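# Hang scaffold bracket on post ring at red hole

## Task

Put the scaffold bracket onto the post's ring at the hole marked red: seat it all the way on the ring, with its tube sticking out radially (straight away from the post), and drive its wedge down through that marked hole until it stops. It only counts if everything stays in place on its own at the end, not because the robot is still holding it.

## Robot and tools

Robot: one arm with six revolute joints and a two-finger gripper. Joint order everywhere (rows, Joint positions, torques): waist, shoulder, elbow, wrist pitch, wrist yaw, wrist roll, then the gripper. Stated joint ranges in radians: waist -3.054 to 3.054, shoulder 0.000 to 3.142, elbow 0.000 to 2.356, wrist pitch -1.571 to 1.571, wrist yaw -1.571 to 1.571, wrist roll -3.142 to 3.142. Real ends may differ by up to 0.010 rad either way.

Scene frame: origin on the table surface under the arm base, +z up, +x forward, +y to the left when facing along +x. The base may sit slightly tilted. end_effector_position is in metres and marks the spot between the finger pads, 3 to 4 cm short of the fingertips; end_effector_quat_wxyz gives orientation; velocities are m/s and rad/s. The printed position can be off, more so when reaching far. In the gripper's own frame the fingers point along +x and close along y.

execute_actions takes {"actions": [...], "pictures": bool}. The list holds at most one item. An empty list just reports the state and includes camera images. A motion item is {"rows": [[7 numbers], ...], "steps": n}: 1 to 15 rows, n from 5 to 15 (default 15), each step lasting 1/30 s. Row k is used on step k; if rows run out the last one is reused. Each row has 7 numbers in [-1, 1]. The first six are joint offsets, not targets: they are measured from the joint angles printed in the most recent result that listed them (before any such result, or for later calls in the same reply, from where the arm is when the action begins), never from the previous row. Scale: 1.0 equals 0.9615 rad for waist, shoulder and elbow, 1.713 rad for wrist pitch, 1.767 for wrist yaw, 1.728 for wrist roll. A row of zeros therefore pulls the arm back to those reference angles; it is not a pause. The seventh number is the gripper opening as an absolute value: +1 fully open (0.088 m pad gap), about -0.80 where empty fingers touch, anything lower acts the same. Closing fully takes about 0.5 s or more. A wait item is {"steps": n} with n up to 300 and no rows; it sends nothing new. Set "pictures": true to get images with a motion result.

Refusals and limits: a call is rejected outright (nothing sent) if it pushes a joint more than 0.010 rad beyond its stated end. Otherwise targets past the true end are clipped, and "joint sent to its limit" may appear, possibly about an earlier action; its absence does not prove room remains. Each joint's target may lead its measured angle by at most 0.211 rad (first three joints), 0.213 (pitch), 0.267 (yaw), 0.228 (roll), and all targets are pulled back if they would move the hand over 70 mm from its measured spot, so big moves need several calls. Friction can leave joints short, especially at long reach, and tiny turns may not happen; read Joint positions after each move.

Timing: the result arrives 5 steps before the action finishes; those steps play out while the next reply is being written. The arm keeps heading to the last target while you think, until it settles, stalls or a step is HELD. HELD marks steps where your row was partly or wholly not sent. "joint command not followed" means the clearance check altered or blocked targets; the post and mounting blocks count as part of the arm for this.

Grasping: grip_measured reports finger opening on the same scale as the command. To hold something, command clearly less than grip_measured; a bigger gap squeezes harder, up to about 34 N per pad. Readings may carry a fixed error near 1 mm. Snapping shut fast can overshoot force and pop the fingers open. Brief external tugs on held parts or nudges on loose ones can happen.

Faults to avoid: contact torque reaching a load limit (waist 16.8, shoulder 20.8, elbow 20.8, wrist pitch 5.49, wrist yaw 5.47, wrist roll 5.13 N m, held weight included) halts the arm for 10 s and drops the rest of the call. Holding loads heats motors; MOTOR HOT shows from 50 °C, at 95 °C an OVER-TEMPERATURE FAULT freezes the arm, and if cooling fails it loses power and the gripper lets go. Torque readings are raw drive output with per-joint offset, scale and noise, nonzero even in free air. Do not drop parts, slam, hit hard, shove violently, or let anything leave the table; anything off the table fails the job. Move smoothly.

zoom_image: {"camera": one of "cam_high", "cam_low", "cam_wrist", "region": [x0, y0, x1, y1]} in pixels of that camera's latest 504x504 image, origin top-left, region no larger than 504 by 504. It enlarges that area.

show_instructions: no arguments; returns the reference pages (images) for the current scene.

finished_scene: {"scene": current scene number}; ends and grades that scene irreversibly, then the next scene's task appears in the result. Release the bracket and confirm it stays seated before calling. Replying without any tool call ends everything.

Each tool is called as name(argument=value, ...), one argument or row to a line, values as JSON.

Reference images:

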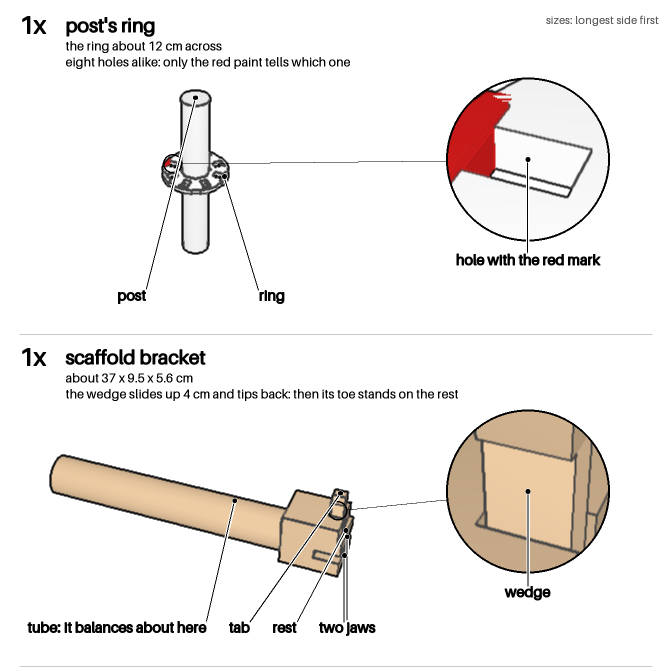

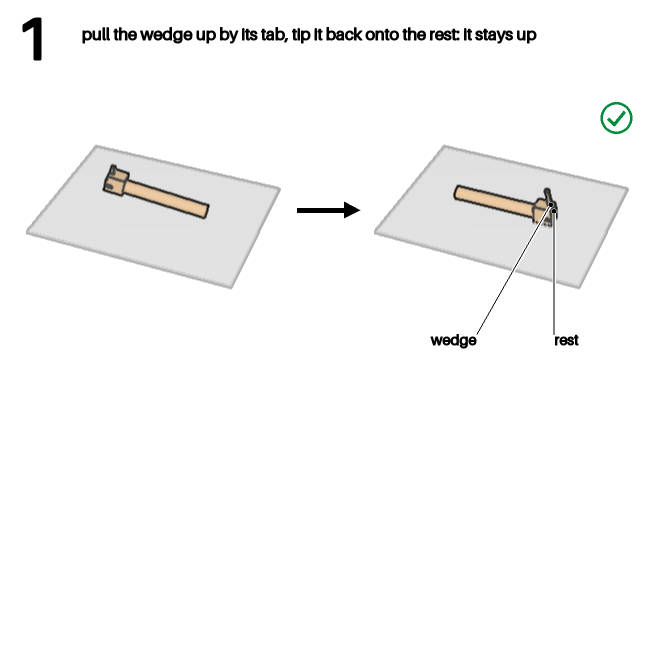

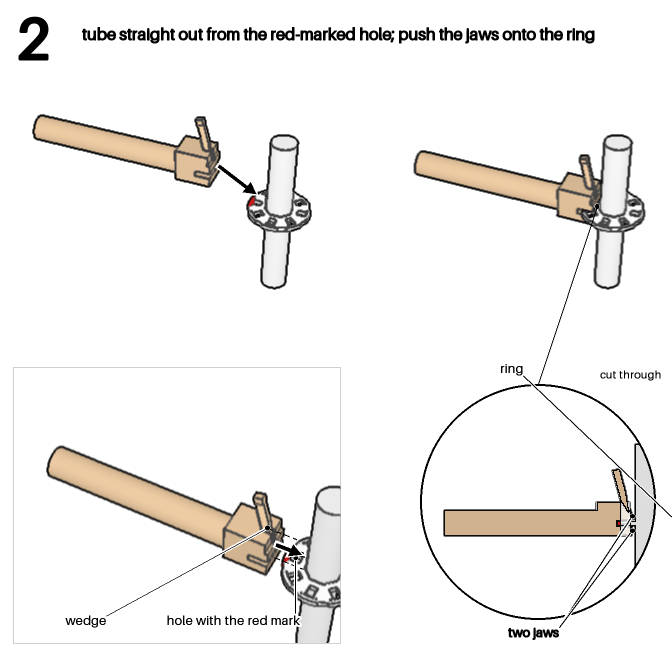

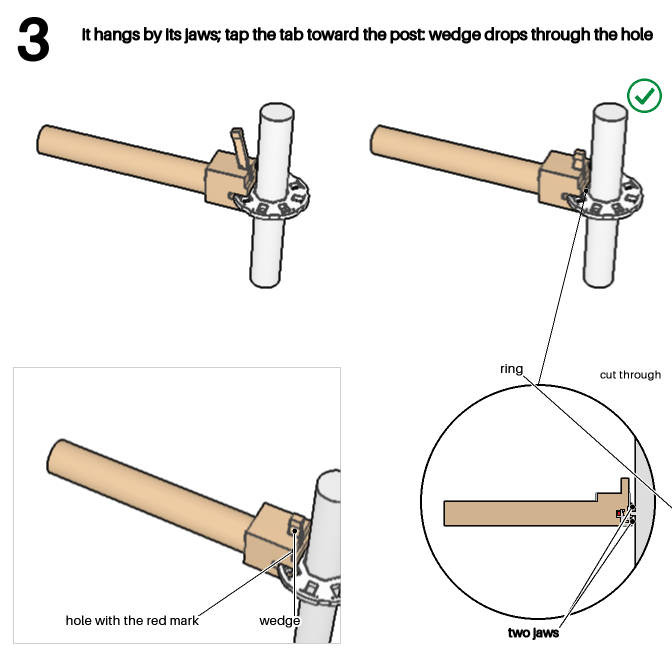

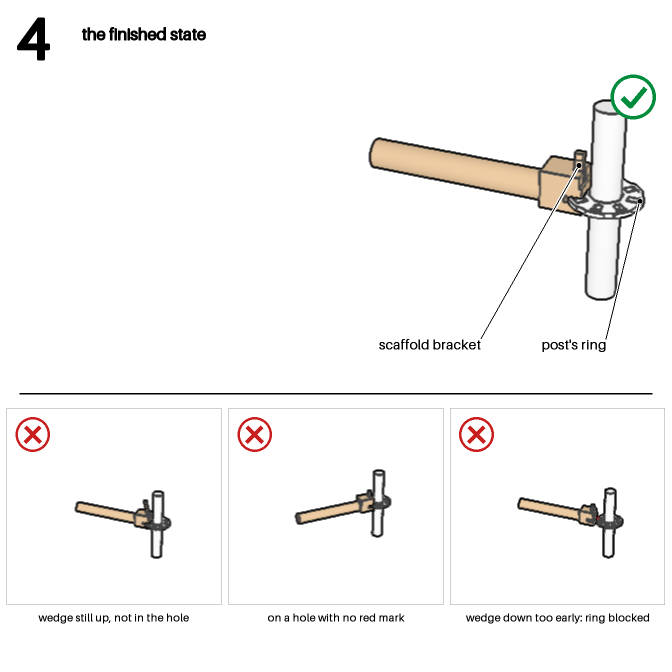

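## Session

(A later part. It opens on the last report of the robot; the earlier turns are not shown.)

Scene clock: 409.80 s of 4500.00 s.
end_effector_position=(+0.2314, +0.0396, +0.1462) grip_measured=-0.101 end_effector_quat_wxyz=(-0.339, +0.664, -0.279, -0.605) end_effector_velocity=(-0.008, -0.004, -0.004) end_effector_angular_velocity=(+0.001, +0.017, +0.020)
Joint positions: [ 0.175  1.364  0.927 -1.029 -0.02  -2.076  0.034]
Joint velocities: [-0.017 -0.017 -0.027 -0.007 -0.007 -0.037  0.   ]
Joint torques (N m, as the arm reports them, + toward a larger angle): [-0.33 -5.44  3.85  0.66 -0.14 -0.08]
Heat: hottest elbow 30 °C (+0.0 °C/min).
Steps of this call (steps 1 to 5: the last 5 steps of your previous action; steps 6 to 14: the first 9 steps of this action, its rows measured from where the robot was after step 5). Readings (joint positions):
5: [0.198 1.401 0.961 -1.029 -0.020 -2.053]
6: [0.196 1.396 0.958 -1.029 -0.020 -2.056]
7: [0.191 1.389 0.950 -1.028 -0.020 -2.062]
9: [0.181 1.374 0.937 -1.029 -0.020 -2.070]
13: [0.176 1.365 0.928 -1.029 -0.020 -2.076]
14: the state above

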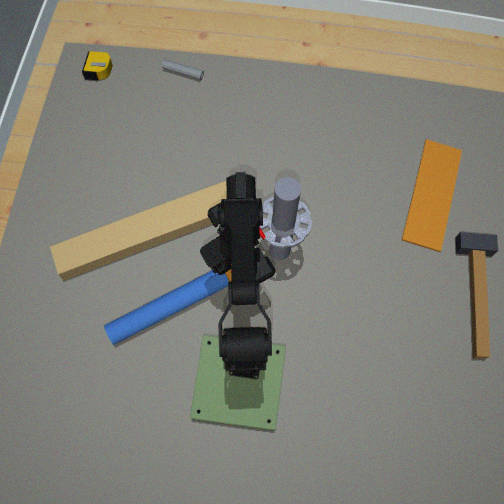

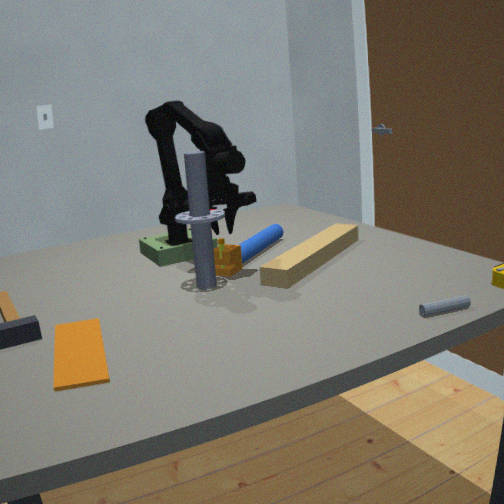

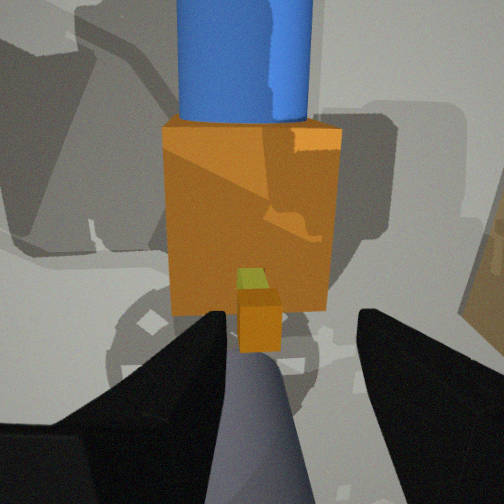

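execute_actions(
  actions=[
    {"rows": [[-0.018,-0.027,-0.027,0.0,0,-0.01,-0.1]], "steps": 10},
  ],
)

execute_actions(
  actions=[
    {"rows": [[0,-0.03,-0.10,0.04,0,0,-0.1]], "steps": 12},
  ],
  pictures=true,
)

Scene clock: 410.17 s of 4500.00 s.
end_effector_position=(+0.2283, +0.0363, +0.1459) grip_measured=-0.100 end_effector_quat_wxyz=(-0.340, +0.665, -0.278, -0.604) end_effector_velocity=(-0.007, -0.009, +0.002) end_effector_angular_velocity=(+0.005, -0.012, +0.001)
Joint positions: [ 0.163  1.347  0.913 -1.029 -0.02  -2.089  0.034]
Joint velocities: [-0.037 -0.046 -0.027 -0.007 -0.007 -0.037 -0.   ]
Joint torques (N m, as the arm reports them, + toward a larger angle): [-0.3  -5.3   3.89  0.62 -0.16 -0.09]
Heat: hottest elbow 30 °C (+0.0 °C/min).
Steps of this call (steps 1 to 5: the last 5 steps of your previous action; step 6: the robot went on to your last target; steps 7 to 11: the first 5 steps of this action). Readings (joint positions):
7: [0.173 1.360 0.924 -1.029 -0.020 -2.080]
8: [0.170 1.356 0.920 -1.029 -0.020 -2.084]
10: [0.164 1.349 0.915 -1.029 -0.020 -2.088]
11: the state above

Scene clock: 410.57 s of 4500.00 s.
end_effector_position=(+0.2181, +0.0344, +0.1285) grip_measured=-0.100 end_effector_quat_wxyz=(-0.338, +0.663, -0.280, -0.606) end_effector_velocity=(-0.002, +0.001, -0.016) end_effector_angular_velocity=(+0.011, -0.031, +0.010)
Joint positions: [ 0.161  1.326  0.828 -0.972 -0.02  -2.091  0.034]
Joint velocities: [ 0.002 -0.017 -0.081  0.095 -0.007 -0.007 -0.   ]
Joint torques (N m, as the arm reports them, + toward a larger angle): [ 0.01 -5.19  4.2   0.96 -0.16 -0.01]
Heat: hottest elbow 30 °C (+0.0 °C/min).
Steps of this call (steps 1 to 5: the last 5 steps of your previous action; steps 6 to 12: the first 7 steps of this action, its rows measured from where the robot was after step 5). Readings (joint positions):
5: [0.162 1.345 0.911 -1.029 -0.020 -2.091]
6: [0.161 1.341 0.900 -1.013 -0.020 -2.091]
7: [0.161 1.333 0.881 -0.994 -0.020 -2.091]
9: [0.161 1.326 0.850 -0.986 -0.020 -2.091]
12: the state above

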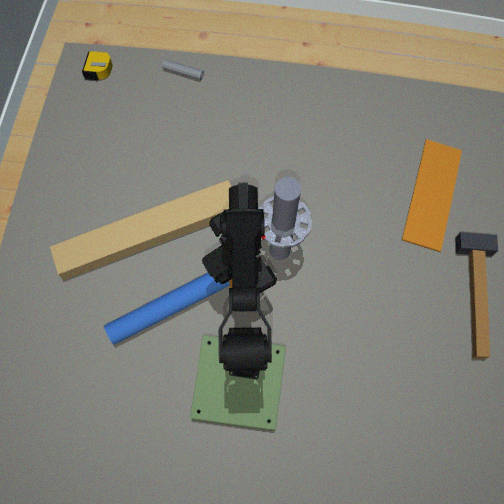

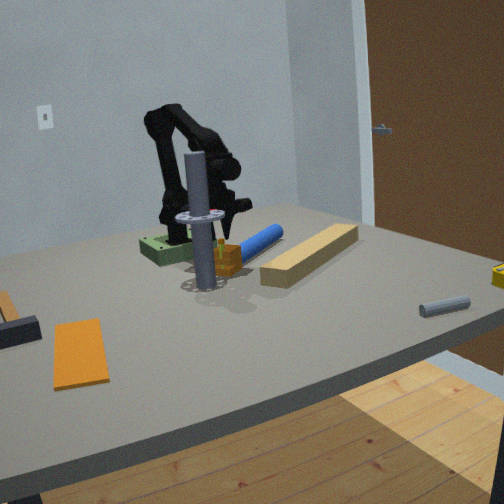

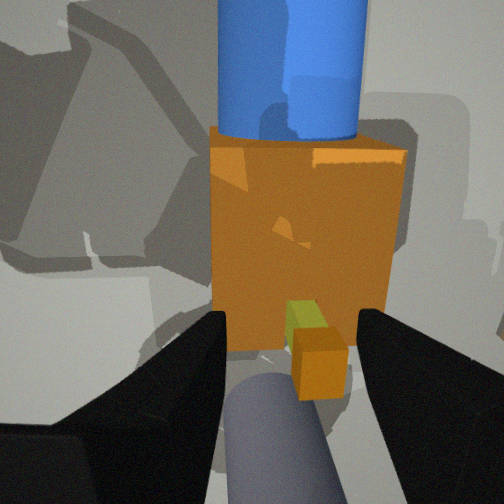

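execute_actions(
  actions=[
    {"rows": [[0.01,0.055,-0.052,0.06,0,0.006,-0.1]], "steps": 12},
  ],
  pictures=true,
)

Scene clock: 411.10 s of 4500.00 s.
end_effector_position=(+0.2241, +0.0367, +0.1111) grip_measured=-0.100 end_effector_quat_wxyz=(-0.340, +0.665, -0.279, -0.604) end_effector_velocity=(+0.000, +0.001, -0.025) end_effector_angular_velocity=(-0.011, +0.020, +0.014)
Joint positions: [ 0.167  1.369  0.787 -0.882 -0.02  -2.084  0.034]
Joint velocities: [ 0.007  0.056 -0.061  0.095  0.007 -0.007 -0.   ]
Joint torques (N m, as the arm reports them, + toward a larger angle): [ 0.32 -3.95  4.08  0.94 -0.14  0.07]
Heat: hottest elbow 30 °C (+0.0 °C/min).
Steps of this call (steps 1 to 5: the last 5 steps of your previous action; steps 6 to 9: the robot went on to your last target; steps 10 to 16: the first 7 steps of this action). Readings (joint positions):
10: [0.162 1.327 0.819 -0.948 -0.020 -2.090]
11: [0.163 1.334 0.812 -0.919 -0.020 -2.089]
13: [0.166 1.355 0.801 -0.895 -0.020 -2.085]
16: the state above

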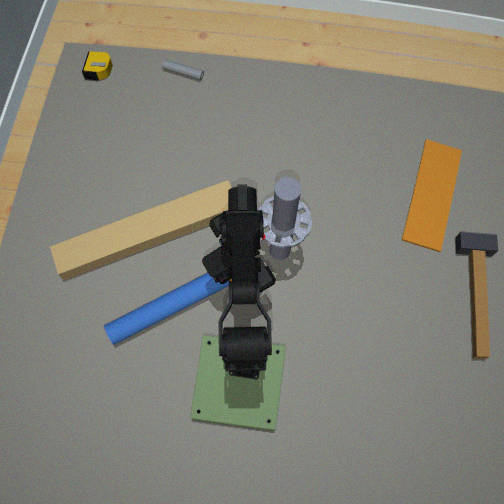

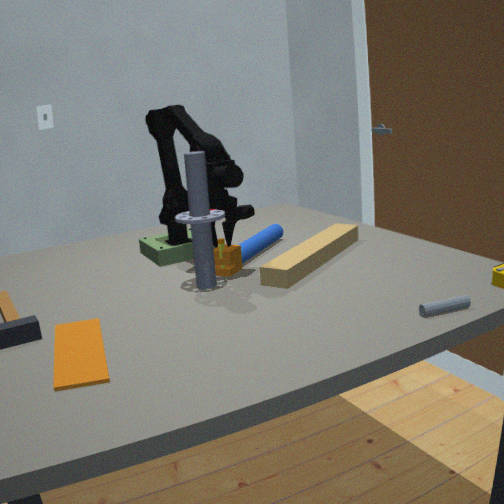

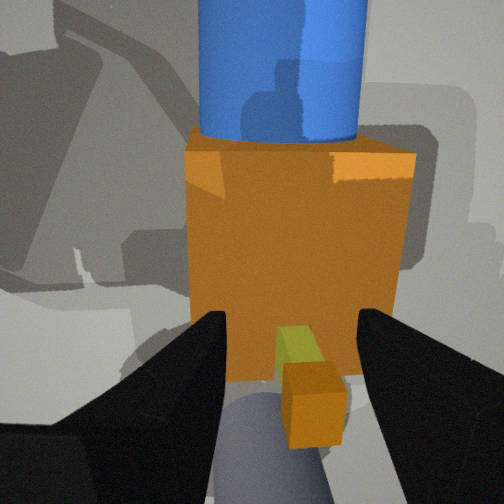

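execute_actions(
  actions=[
    {"rows": [[0,0.0,0,0,0,0,-1]], "steps": 15},
  ],
)

execute_actions(
  actions=[
    {"rows": [[0,-0.03,0.03,-0.03,0,0,-1],[0,-0.06,0.06,-0.06,0,0,-1],[0,-0.09,0.09,-0.1,0,0,-1]], "steps": 15},
  ],
  pictures=true,
)

Scene clock: 411.67 s of 4500.00 s.
end_effector_position=(+0.2249, +0.0371, +0.1105) grip_measured=-0.539 end_effector_quat_wxyz=(-0.340, +0.665, -0.278, -0.604) end_effector_velocity=(-0.002, +0.000, -0.000) end_effector_angular_velocity=(+0.005, +0.008, +0.006)
Joint positions: [ 0.168  1.371  0.786 -0.876 -0.02  -2.083  0.013]
Joint velocities: [-0.002 -0.002 -0.002 -0.007 -0.007 -0.007  0.   ]
Joint torques (N m, as the arm reports them, + toward a larger angle): [-0.15 -4.76  4.62  0.25 -0.13 -0.04]
Heat: hottest elbow 30 °C (+0.0 °C/min).
Steps of this call (steps 1 to 5: the last 5 steps of your previous action; steps 6 to 7: the robot went on to your last target; steps 8 to 17: the first 10 steps of this action). Readings (joint positions):
8: [0.168 1.371 0.786 -0.872 -0.020 -2.083]
9: [0.168 1.371 0.786 -0.872 -0.020 -2.083]
11: [0.168 1.371 0.786 -0.875 -0.020 -2.083]
15: [0.168 1.371 0.786 -0.876 -0.020 -2.083]
17: the state above

Scene clock: 412.17 s of 4500.00 s.
end_effector_position=(+0.2145, +0.0355, +0.1430) grip_measured=-0.540 end_effector_quat_wxyz=(-0.340, +0.665, -0.278, -0.604) end_effector_velocity=(-0.006, -0.000, +0.013) end_effector_angular_velocity=(+0.003, +0.023, +0.006)
Joint positions: [ 0.168  1.293  0.862 -1.032 -0.02  -2.084  0.013]
Joint velocities: [-0.002 -0.017  0.042 -0.081 -0.007 -0.007  0.   ]
Joint torques (N m, as the arm reports them, + toward a larger angle): [-0.03 -4.79  5.25  0.21 -0.15  0.02]
Heat: hottest elbow 30 °C (+0.0 °C/min).
Steps of this call (steps 1 to 5: the last 5 steps of your previous action; steps 6 to 15: the first 10 steps of this action, its rows measured from where the robot was after step 5). Readings (joint positions):
5: [0.168 1.371 0.786 -0.877 -0.020 -2.083]
6: [0.168 1.369 0.789 -0.882 -0.020 -2.082]
7: [0.168 1.362 0.797 -0.904 -0.020 -2.081]
9: [0.168 1.334 0.825 -0.979 -0.020 -2.082]
13: [0.168 1.295 0.858 -1.027 -0.020 -2.084]
15: the state above

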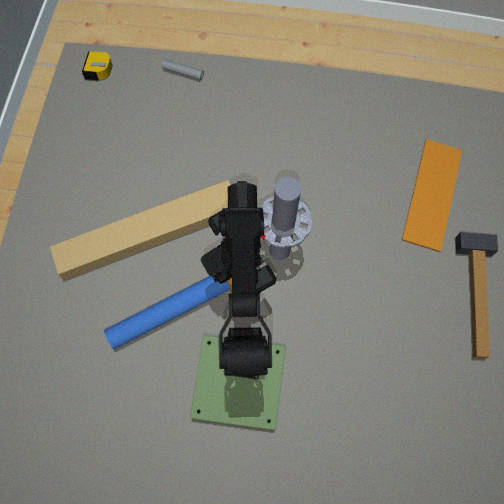

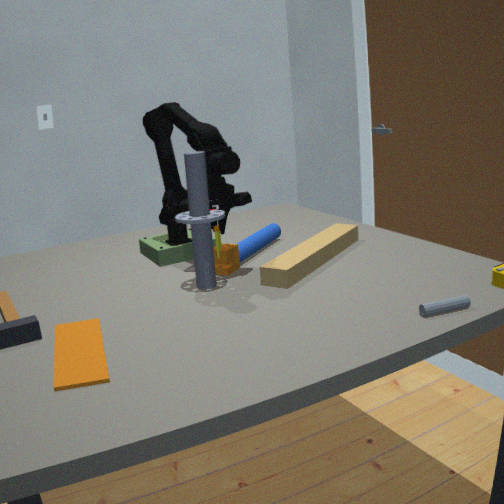

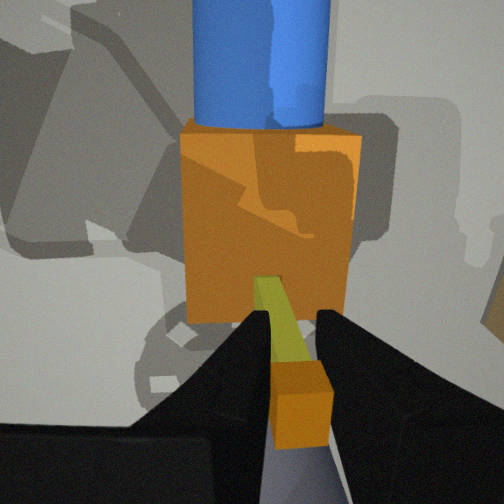

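zoom_image(
  camera="cam_low",
  region=[170, 170, 300, 290],
)

Region (170, 170, 300, 290) of cam_low's 504x504 image, scaled by 3.877, with more detail than that image has; it fills the top 465 rows of this view, and the rest is white.

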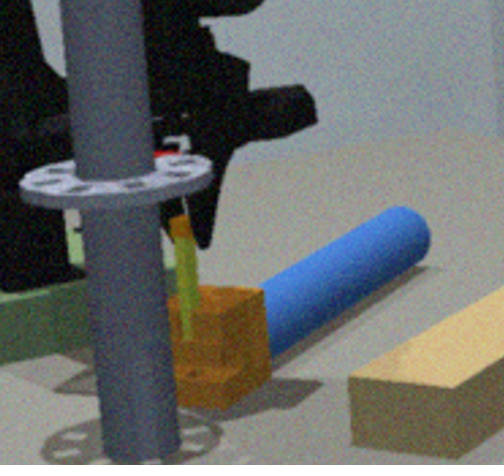

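execute_actions(
  actions=[
    {"rows": [[0.02,-0.01,0.03,-0.02,0,0.01,-1],[0.04,-0.02,0.05,-0.035,0,0.02,-1]], "steps": 12},
  ],
  pictures=true,
)

zoom_image(
  camera="cam_low",
  region=[170, 170, 300, 290],
)

Scene clock: 412.77 s of 4500.00 s.
end_effector_position=(+0.2109, +0.0414, +0.1528) grip_measured=-0.540 end_effector_quat_wxyz=(-0.337, +0.663, -0.278, -0.607) end_effector_velocity=(-0.010, +0.005, +0.005) end_effector_angular_velocity=(-0.008, +0.042, -0.030)
Joint positions: [ 0.2    1.282  0.895 -1.083 -0.018 -2.055  0.013]
Joint velocities: [ 0.037 -0.002  0.022 -0.066  0.007  0.066 -0.   ]
Joint torques (N m, as the arm reports them, + toward a larger angle): [ 0.3  -5.04  5.83  0.36 -0.24  0.06]
Heat: hottest elbow 30 °C (+0.0 °C/min).
Steps of this call (steps 1 to 5: the last 5 steps of your previous action; steps 6 to 11: the robot went on to your last target; steps 12 to 18: the first 7 steps of this action). Readings (joint positions):
12: [0.169 1.291 0.867 -1.046 -0.020 -2.080]
13: [0.174 1.290 0.874 -1.056 -0.018 -2.073]
15: [0.189 1.286 0.887 -1.077 -0.018 -2.063]
18: the state above

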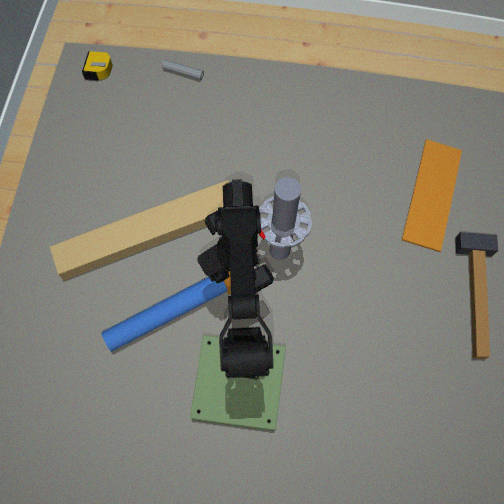

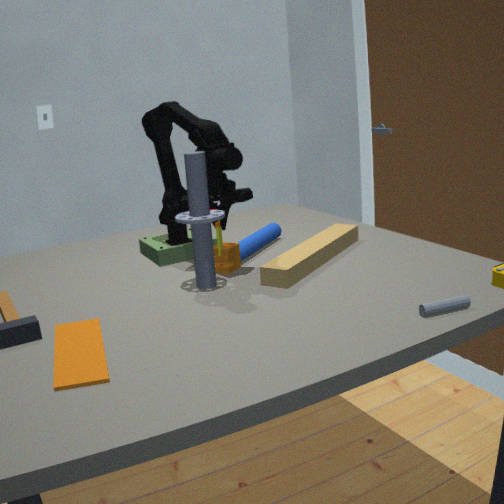

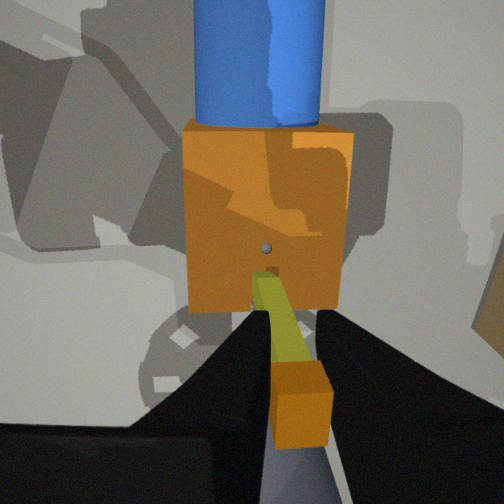

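Region (170, 170, 300, 290) of cam_low's 504x504 image, scaled by 3.877, with more detail than that image has; it fills the top 465 rows of this view, and the rest is white.

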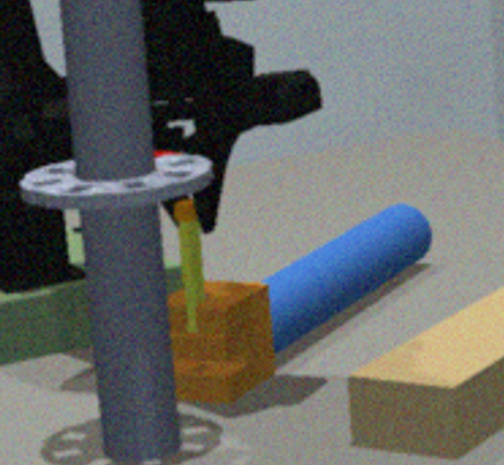

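execute_actions(
  actions=[
    {"rows": [[0.04,0,0,0,0.03,0.02,-1],[0.08,0,0,0,0.06,0.04,-1],[0.11,0,0,0,0.08,0.06,-1]], "steps": 12},
  ],
  pictures=true,
)

zoom_image(
  camera="cam_low",
  region=[170, 170, 300, 290],
)

Scene clock: 413.53 s of 4500.00 s.
end_effector_position=(+0.2101, +0.0443, +0.1537) grip_measured=-0.540 end_effector_quat_wxyz=(-0.310, +0.685, -0.307, -0.583) end_effector_velocity=(-0.001, +0.002, +0.002) end_effector_angular_velocity=(-0.173, -0.056, -0.025)
Joint positions: [ 0.291  1.282  0.896 -1.087  0.094 -1.968  0.013]
Joint velocities: [ 0.149 -0.002 -0.002 -0.007  0.198  0.154 -0.   ]
Joint torques (N m, as the arm reports them, + toward a larger angle): [ 0.08 -4.18  4.57  0.91  0.35  0.04]
Heat: hottest elbow 30 °C (+0.0 °C/min).
Steps of this call (steps 1 to 5: the last 5 steps of your previous action; steps 6 to 15: the robot went on to your last target; step 16: nothing new was sent; steps 17 to 23: the first 7 steps of this action). Readings (joint positions):
17: [0.207 1.282 0.896 -1.089 -0.012 -2.044]
18: [0.220 1.282 0.896 -1.089 0.009 -2.029]
20: [0.261 1.282 0.896 -1.089 0.064 -1.993]
23: the state above

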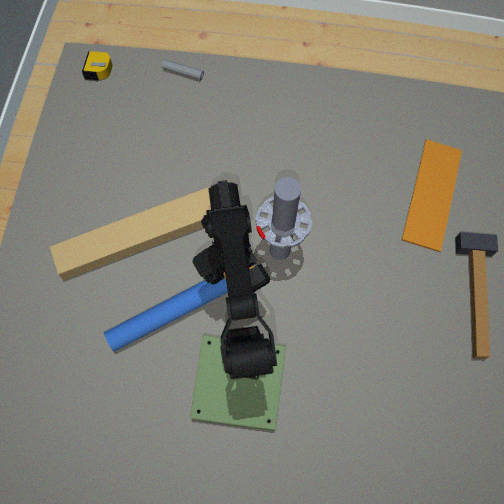

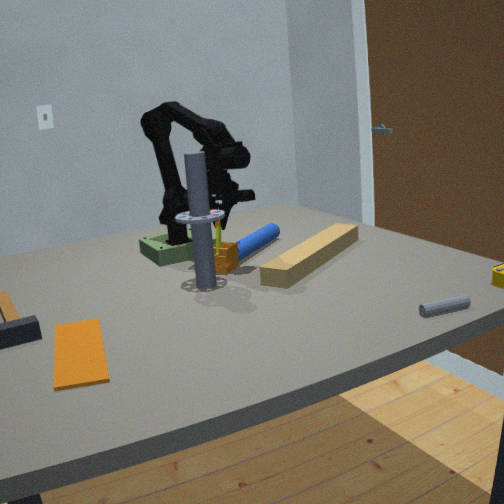

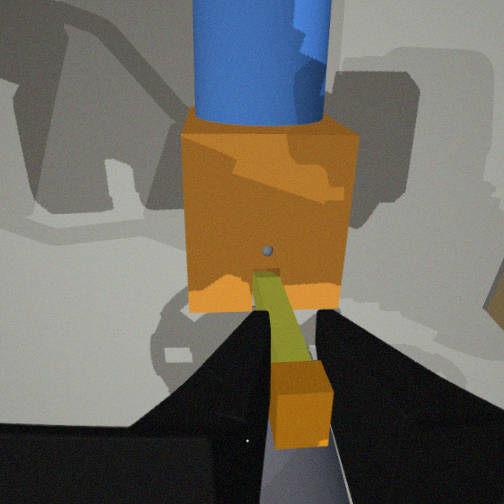

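Region (170, 170, 300, 290) of cam_low's 504x504 image, scaled by 3.877, with more detail than that image has; it fills the top 465 rows of this view, and the rest is white.

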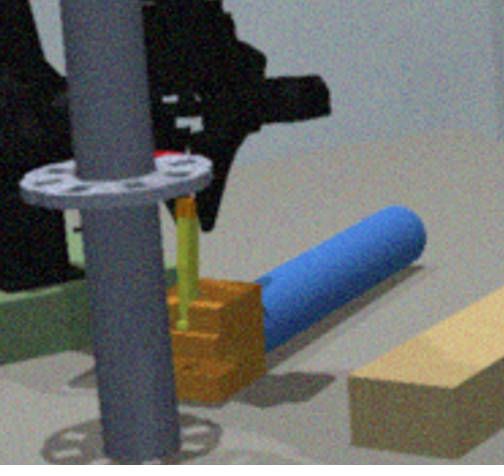

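execute_actions(
  actions=[
    {"rows": [[0.03,0,-0.02,0.01,0.03,0.015,-1],[0.06,0,-0.04,0.02,0.06,0.03,-1]], "steps": 12},
  ],
  pictures=true,
)

zoom_image(
  camera="cam_low",
  region=[170, 170, 300, 290],
)

Scene clock: 414.00 s of 4500.00 s.
end_effector_position=(+0.2097, +0.0418, +0.1479) grip_measured=-0.541 end_effector_quat_wxyz=(-0.287, +0.704, -0.327, -0.561) end_effector_velocity=(+0.002, +0.003, -0.000) end_effector_angular_velocity=(-0.069, -0.040, +0.036)
Joint positions: [ 0.342  1.283  0.866 -1.061  0.182 -1.923  0.013]
Joint velocities: [ 0.066 -0.002 -0.012  0.022  0.081  0.022 -0.   ]
Joint torques (N m, as the arm reports them, + toward a larger angle): [ 0.16 -4.09  4.2   0.98  0.37  0.04]
Heat: hottest elbow 30 °C (+0.0 °C/min).
Steps of this call (steps 1 to 5: the last 5 steps of your previous action; steps 6 to 7: the robot went on to your last target; steps 8 to 14: the first 7 steps of this action). Readings (joint positions):
8: [0.304 1.282 0.894 -1.085 0.118 -1.953]
9: [0.312 1.282 0.888 -1.077 0.135 -1.944]
11: [0.330 1.283 0.875 -1.064 0.166 -1.929]
14: the state above

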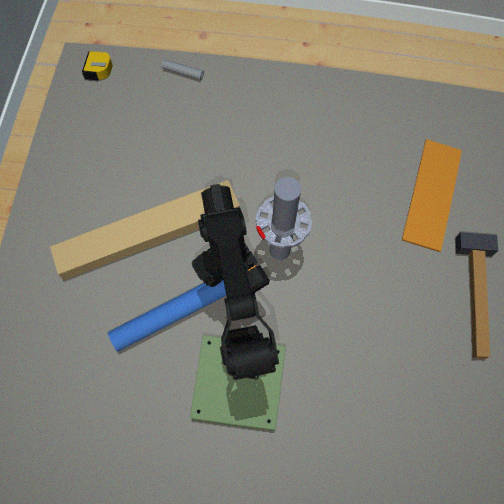

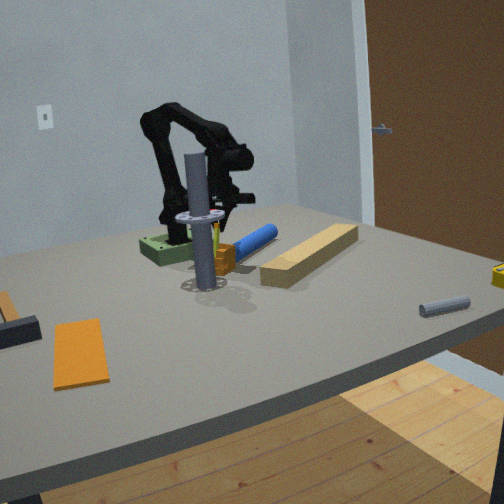

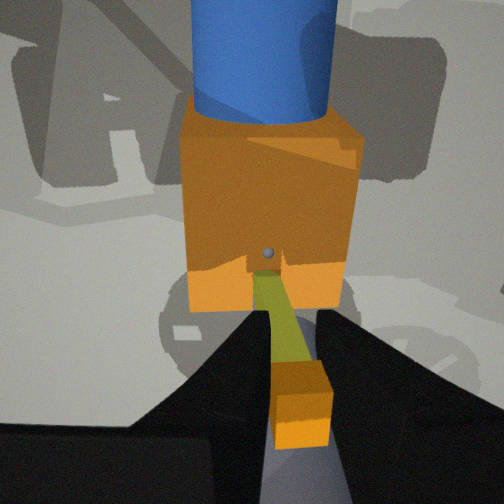

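Region (170, 170, 300, 290) of cam_low's 504x504 image, scaled by 3.877, with more detail than that image has; it fills the top 465 rows of this view, and the rest is white.

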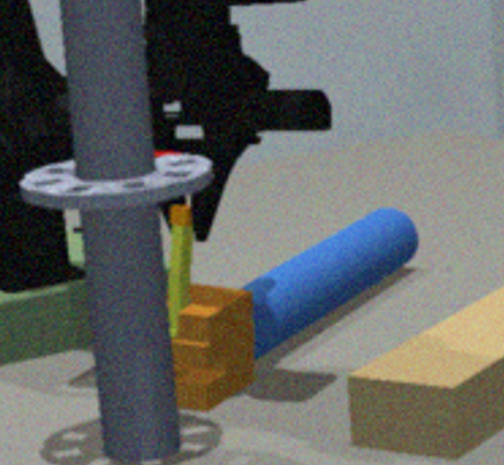

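execute_actions(
  actions=[
    {"rows": [[0.03,0,0,0,0.0,0.015,-1],[0.06,-0.01,-0.01,0.0,0.0,0.03,-1],[0.09,-0.02,-0.02,0.0,0.0,0.05,-1]], "steps": 12},
  ],
  pictures=true,
)

zoom_image(
  camera="cam_low",
  region=[170, 170, 300, 290],
)

Scene clock: 414.43 s of 4500.00 s.
end_effector_position=(+0.2048, +0.0562, +0.1473) grip_measured=-0.541 end_effector_quat_wxyz=(-0.292, +0.707, -0.321, -0.558) end_effector_velocity=(-0.016, +0.023, -0.002) end_effector_angular_velocity=(+0.023, -0.010, +0.018)
Joint positions: [ 0.416  1.273  0.857 -1.057  0.185 -1.85   0.012]
Joint velocities: [ 0.125 -0.037 -0.032 -0.007 -0.007  0.11  -0.   ]
Joint torques (N m, as the arm reports them, + toward a larger angle): [-0.01 -4.78  4.07  0.44 -0.08  0.08]
Heat: hottest elbow 30 °C (+0.0 °C/min).
Steps of this call (steps 1 to 5: the last 5 steps of your previous action; step 6: the robot went on to your last target; steps 7 to 13: the first 7 steps of this action). Readings (joint positions):
7: [0.349 1.283 0.864 -1.057 0.192 -1.916]
8: [0.356 1.283 0.864 -1.057 0.194 -1.907]
10: [0.387 1.279 0.861 -1.057 0.192 -1.872]
13: the state above

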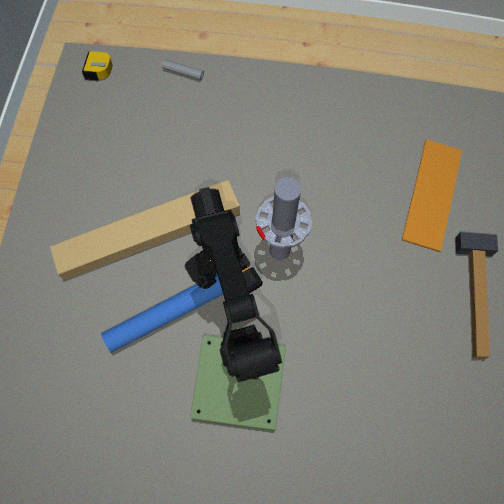

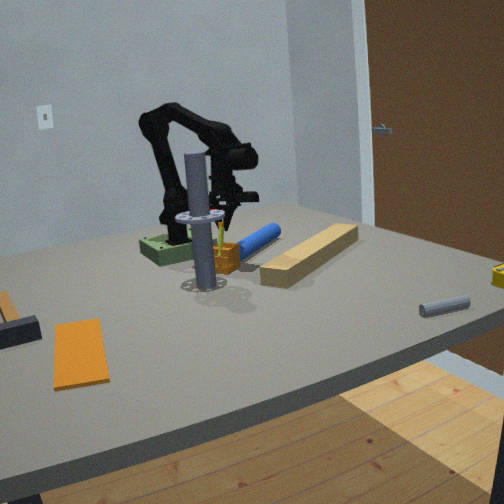

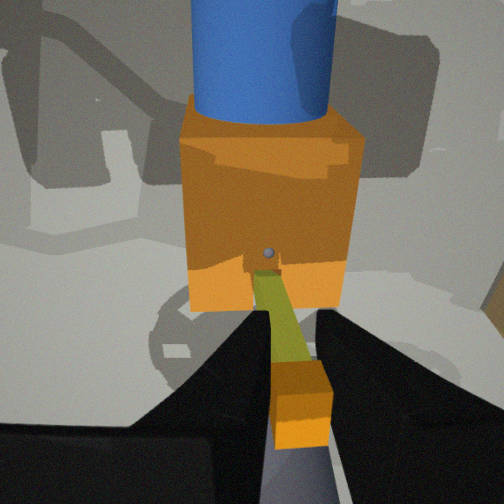

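Region (170, 170, 300, 290) of cam_low's 504x504 image, scaled by 3.877, with more detail than that image has; it fills the top 465 rows of this view, and the rest is white.

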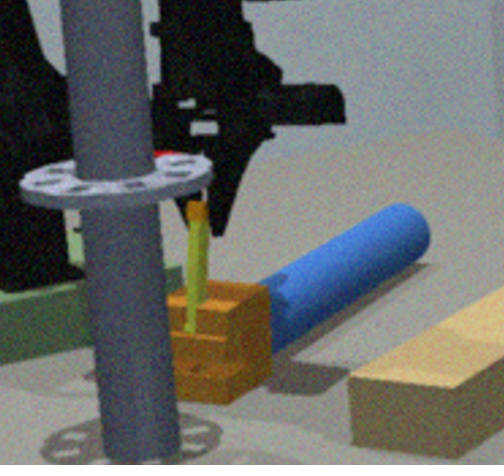

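execute_actions(
  actions=[
    {"rows": [[0.0,0,-0.02,0.01,0.0,0.0,-1],[0.0,0,-0.045,0.025,0.0,0.0,-1]], "steps": 12},
  ],
  pictures=true,
)

zoom_image(
  camera="cam_low",
  region=[170, 170, 300, 290],
)

Scene clock: 414.93 s of 4500.00 s.
end_effector_position=(+0.2064, +0.0575, +0.1441) grip_measured=-0.541 end_effector_quat_wxyz=(-0.297, +0.712, -0.317, -0.553) end_effector_velocity=(+0.003, -0.003, -0.003) end_effector_angular_velocity=(-0.002, -0.020, +0.008)
Joint positions: [ 0.42   1.268  0.838 -1.026  0.188 -1.848  0.012]
Joint velocities: [-0.012 -0.007 -0.022  0.037  0.007 -0.022 -0.   ]
Joint torques (N m, as the arm reports them, + toward a larger angle): [-0.29 -3.39  2.74  1.15 -0.09 -0.07]
Heat: hottest elbow 30 °C (+0.0 °C/min).
Steps of this call (steps 1 to 5: the last 5 steps of your previous action; steps 6 to 8: the robot went on to your last target; steps 9 to 15: the first 7 steps of this action). Readings (joint positions):
9: [0.423 1.271 0.853 -1.058 0.185 -1.839]
10: [0.423 1.271 0.848 -1.052 0.185 -1.841]
12: [0.422 1.269 0.841 -1.038 0.187 -1.847]
15: the state above

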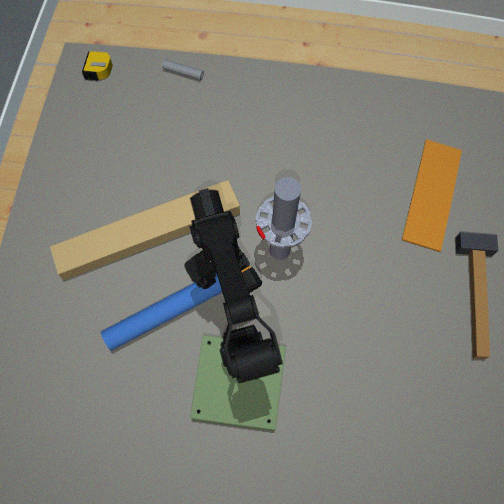

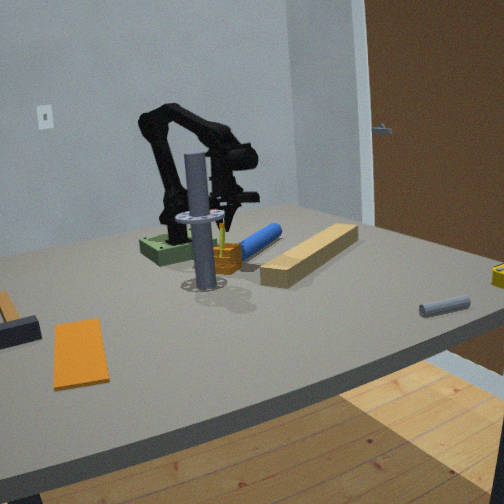

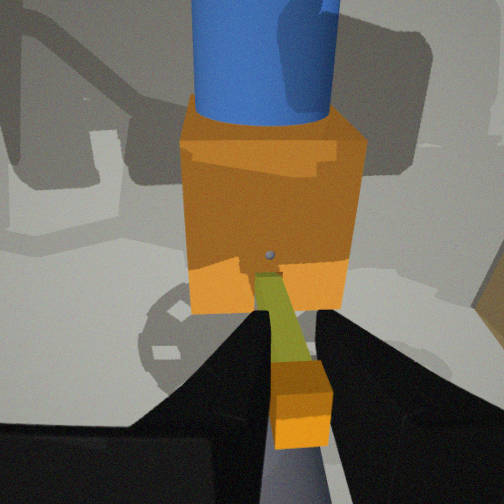

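Region (170, 170, 300, 290) of cam_low's 504x504 image, scaled by 3.877, with more detail than that image has; it fills the top 465 rows of this view, and the rest is white.

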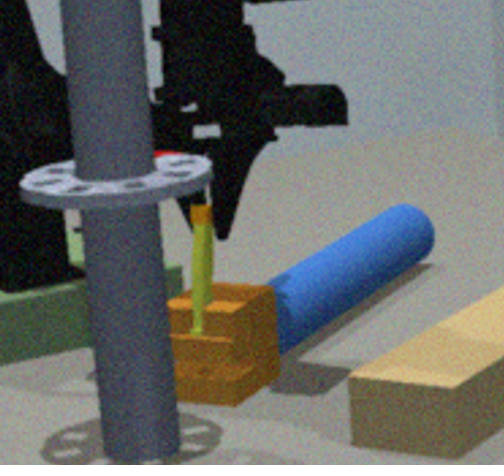

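execute_actions(
  actions=[
    {"rows": [[0.0,0,0.012,0,0.0,0.0,-0.5],[0.0,0,0.012,0,0.0,0.0,-0.4],[0.0,0,0.012,0,0.0,0.0,-0.2]], "steps": 15},
  ],
)

execute_actions(
  actions=[
    {"rows": [[0.02,0,0.05,-0.03,0.0,0.0,0.3],[0.04,0,0.1,-0.06,0.0,0.0,0.3],[0.06,0,0.15,-0.09,0.0,0.0,0.3]], "steps": 12},
  ],
  pictures=true,
)

zoom_image(
  camera="cam_low",
  region=[170, 170, 300, 290],
)

Scene clock: 415.53 s of 4500.00 s.
end_effector_position=(+0.2078, +0.0578, +0.1452) grip_measured=-0.236 end_effector_quat_wxyz=(-0.298, +0.713, -0.315, -0.551) end_effector_velocity=(+0.001, -0.000, +0.003) end_effector_angular_velocity=(-0.010, -0.002, +0.023)
Joint positions: [ 0.419  1.267  0.841 -1.022  0.188 -1.849  0.027]
Joint velocities: [ 0.002 -0.002  0.007 -0.007  0.007 -0.022  0.018]
Joint torques (N m, as the arm reports them, + toward a larger angle): [ 0.07 -3.79  5.43  0.5   0.01  0.02]
Heat: hottest elbow 30 °C (+0.0 °C/min).
Steps of this call (steps 1 to 5: the last 5 steps of your previous action; steps 6 to 8: the robot went on to your last target; steps 9 to 18: the first 10 steps of this action). Readings (joint positions):
9: [0.419 1.267 0.836 -1.021 0.188 -1.849]
10: [0.419 1.267 0.837 -1.021 0.188 -1.849]
12: [0.419 1.267 0.839 -1.021 0.188 -1.849]
16: [0.419 1.267 0.840 -1.022 0.188 -1.849]
18: the state above

Scene clock: 415.93 s of 4500.00 s.
end_effector_position=(+0.2080, +0.0696, +0.1765) grip_measured=+0.251 end_effector_quat_wxyz=(-0.285, +0.721, -0.297, -0.558) end_effector_velocity=(-0.004, +0.019, +0.071) end_effector_angular_velocity=(+0.000, +0.007, +0.103)
Joint positions: [ 0.467  1.267  0.966 -1.147  0.188 -1.849  0.051]
Joint velocities: [ 0.081 -0.002  0.281 -0.286 -0.007 -0.022  0.023]
Joint torques (N m, as the arm reports them, + toward a larger angle): [ 0.05 -4.    4.34  0.21  0.01 -0.01]
Heat: hottest elbow 30 °C (+0.0 °C/min).
Steps of this call (steps 1 to 5: the last 5 steps of your previous action; steps 6 to 12: the first 7 steps of this action, its rows measured from where the robot was after step 5). Readings (joint positions):
5: [0.419 1.267 0.841 -1.023 0.188 -1.849]
6: [0.421 1.267 0.847 -1.033 0.188 -1.849]
7: [0.427 1.268 0.862 -1.059 0.188 -1.849]
9: [0.449 1.268 0.911 -1.116 0.188 -1.849]
12: the state above

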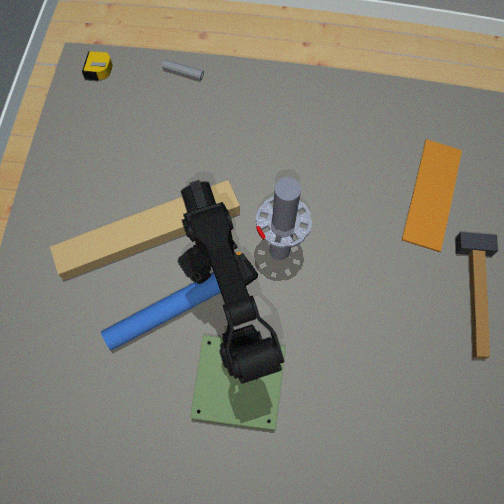

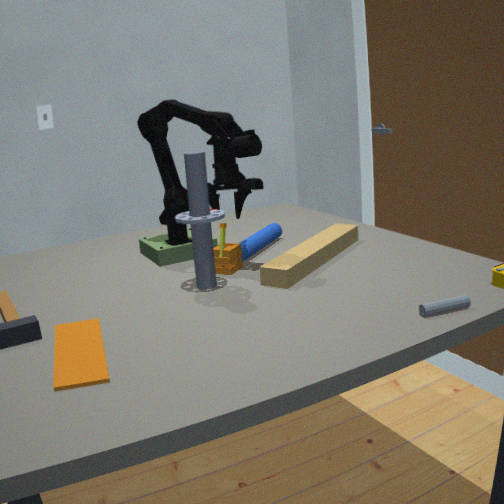

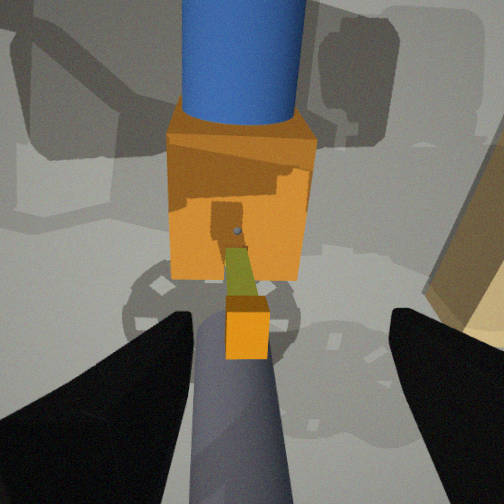

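Region (170, 170, 300, 290) of cam_low's 504x504 image, scaled by 3.877, with more detail than that image has; it fills the top 465 rows of this view, and the rest is white.

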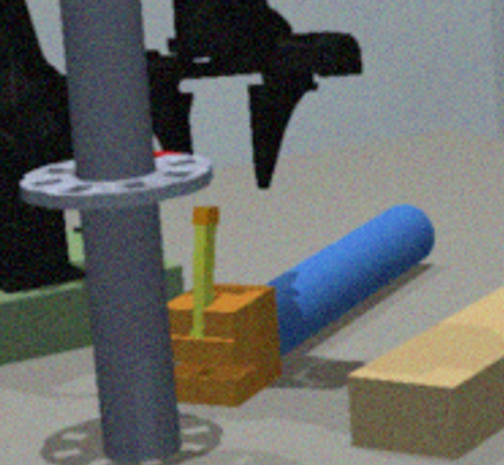

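execute_actions(
  actions=[
    {"steps":5},
  ],
)

Scene clock: 416.17 s of 4500.00 s.
end_effector_position=(+0.2050, +0.0695, +0.1788) grip_measured=+0.295 end_effector_quat_wxyz=(-0.279, +0.719, -0.299, -0.562) end_effector_velocity=(-0.005, -0.001, +0.003) end_effector_angular_velocity=(-0.005, +0.024, +0.010)
Joint positions: [ 0.473  1.267  0.976 -1.172  0.188 -1.849  0.053]
Joint velocities: [ 0.002 -0.002  0.012 -0.037 -0.007 -0.007  0.002]
Joint torques (N m, as the arm reports them, + toward a larger angle): [ 0.23 -4.03  5.42  0.47  0.01  0.  ]
Heat: hottest elbow 30 °C (+0.0 °C/min).
Kept back: nothing.
Steps of this call (steps 1 to 5: the last 5 steps of your previous action; steps 6 to 7: the robot went on to your last target). Readings (joint positions):
1: [0.470 1.267 0.973 -1.155 0.188 -1.849]
2: [0.471 1.267 0.975 -1.162 0.188 -1.849]
4: [0.472 1.267 0.975 -1.168 0.188 -1.849]
7: the state above

execute_actions(
  actions=[
    {"rows": [[0.15,0,0,0,-0.04,0.1,0.3],[0.3,0.04,0,0,-0.08,0.2,0.3],[0.392,0.08,-0.04,0.04,-0.115,0.267,0.3],[0.392,0.125,-0.08,0.082,-0.115,0.267,0.3]], "steps": 15},
  ],
)

execute_actions(
  actions=[
    {"steps":8},
  ],
  pictures=true,
)

Scene clock: 416.70 s of 4500.00 s.
end_effector_position=(+0.1539, +0.1642, +0.1372) grip_measured=+0.300 end_effector_quat_wxyz=(-0.329, +0.644, -0.288, -0.628) end_effector_velocity=(-0.033, +0.044, -0.031) end_effector_angular_velocity=(+0.092, +0.073, -0.189)
Joint positions: [ 0.831  1.379  0.908 -1.049 -0.002 -1.425  0.054]
Joint velocities: [ 0.178  0.051 -0.085  0.154 -0.095  0.374 -0.   ]
Joint torques (N m, as the arm reports them, + toward a larger angle): [-0.18 -4.54  4.53  0.94 -0.25  0.08]
Heat: hottest elbow 30 °C (+0.0 °C/min).
Steps of this call (steps 1 to 6: the robot went on to your last target; steps 7 to 16: the first 10 steps of this action). Readings (joint positions):
7: [0.488 1.267 0.978 -1.174 0.184 -1.812]
8: [0.531 1.271 0.978 -1.174 0.156 -1.752]
10: [0.645 1.297 0.968 -1.131 0.071 -1.634]
14: [0.809 1.370 0.921 -1.061 0.005 -1.458]
16: the state above

Scene clock: 416.97 s of 4500.00 s.
end_effector_position=(+0.1525, +0.1696, +0.1369) grip_measured=+0.300 end_effector_quat_wxyz=(-0.340, +0.639, -0.288, -0.628) end_effector_velocity=(-0.007, -0.003, -0.003) end_effector_angular_velocity=(-0.018, +0.028, -0.014)
Joint positions: [ 0.846  1.38   0.907 -1.034 -0.011 -1.392  0.054]
Joint velocities: [ 0.007  0.002 -0.007 -0.022 -0.007  0.022 -0.   ]
Joint torques (N m, as the arm reports them, + toward a larger angle): [ 0.28 -3.89  4.01  0.77 -0.3   0.07]
Heat: hottest elbow 30 °C (+0.0 °C/min).
Kept back: nothing.
Steps of this call (steps 1 to 5: the last 5 steps of your previous action; steps 6 to 8: the robot went on to your last target). Readings (joint positions):
1: [0.836 1.380 0.907 -1.044 -0.005 -1.415]
2: [0.839 1.380 0.907 -1.040 -0.007 -1.408]
4: [0.842 1.380 0.907 -1.037 -0.009 -1.399]
8: the state above

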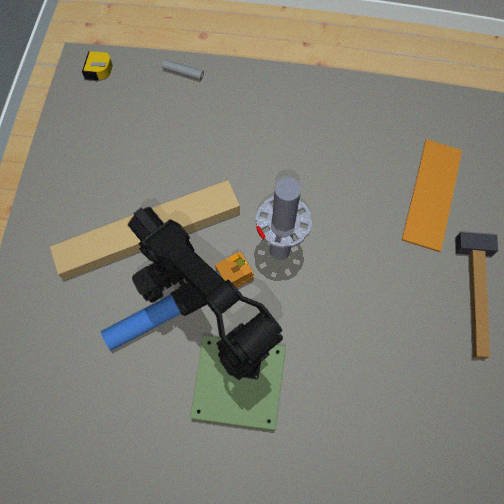

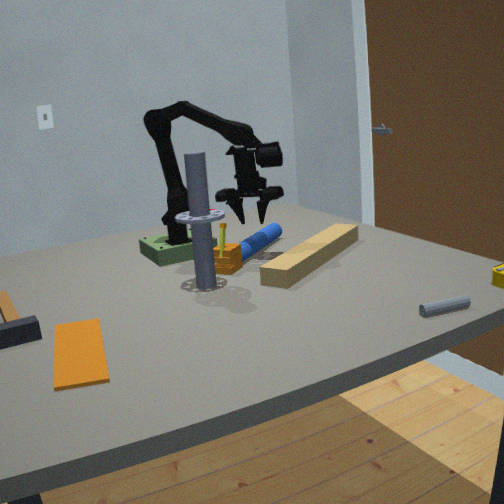

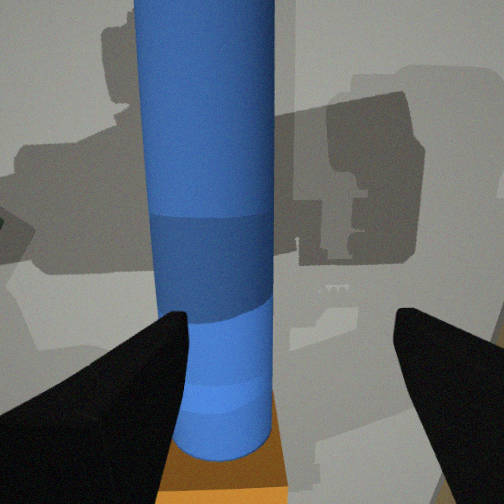

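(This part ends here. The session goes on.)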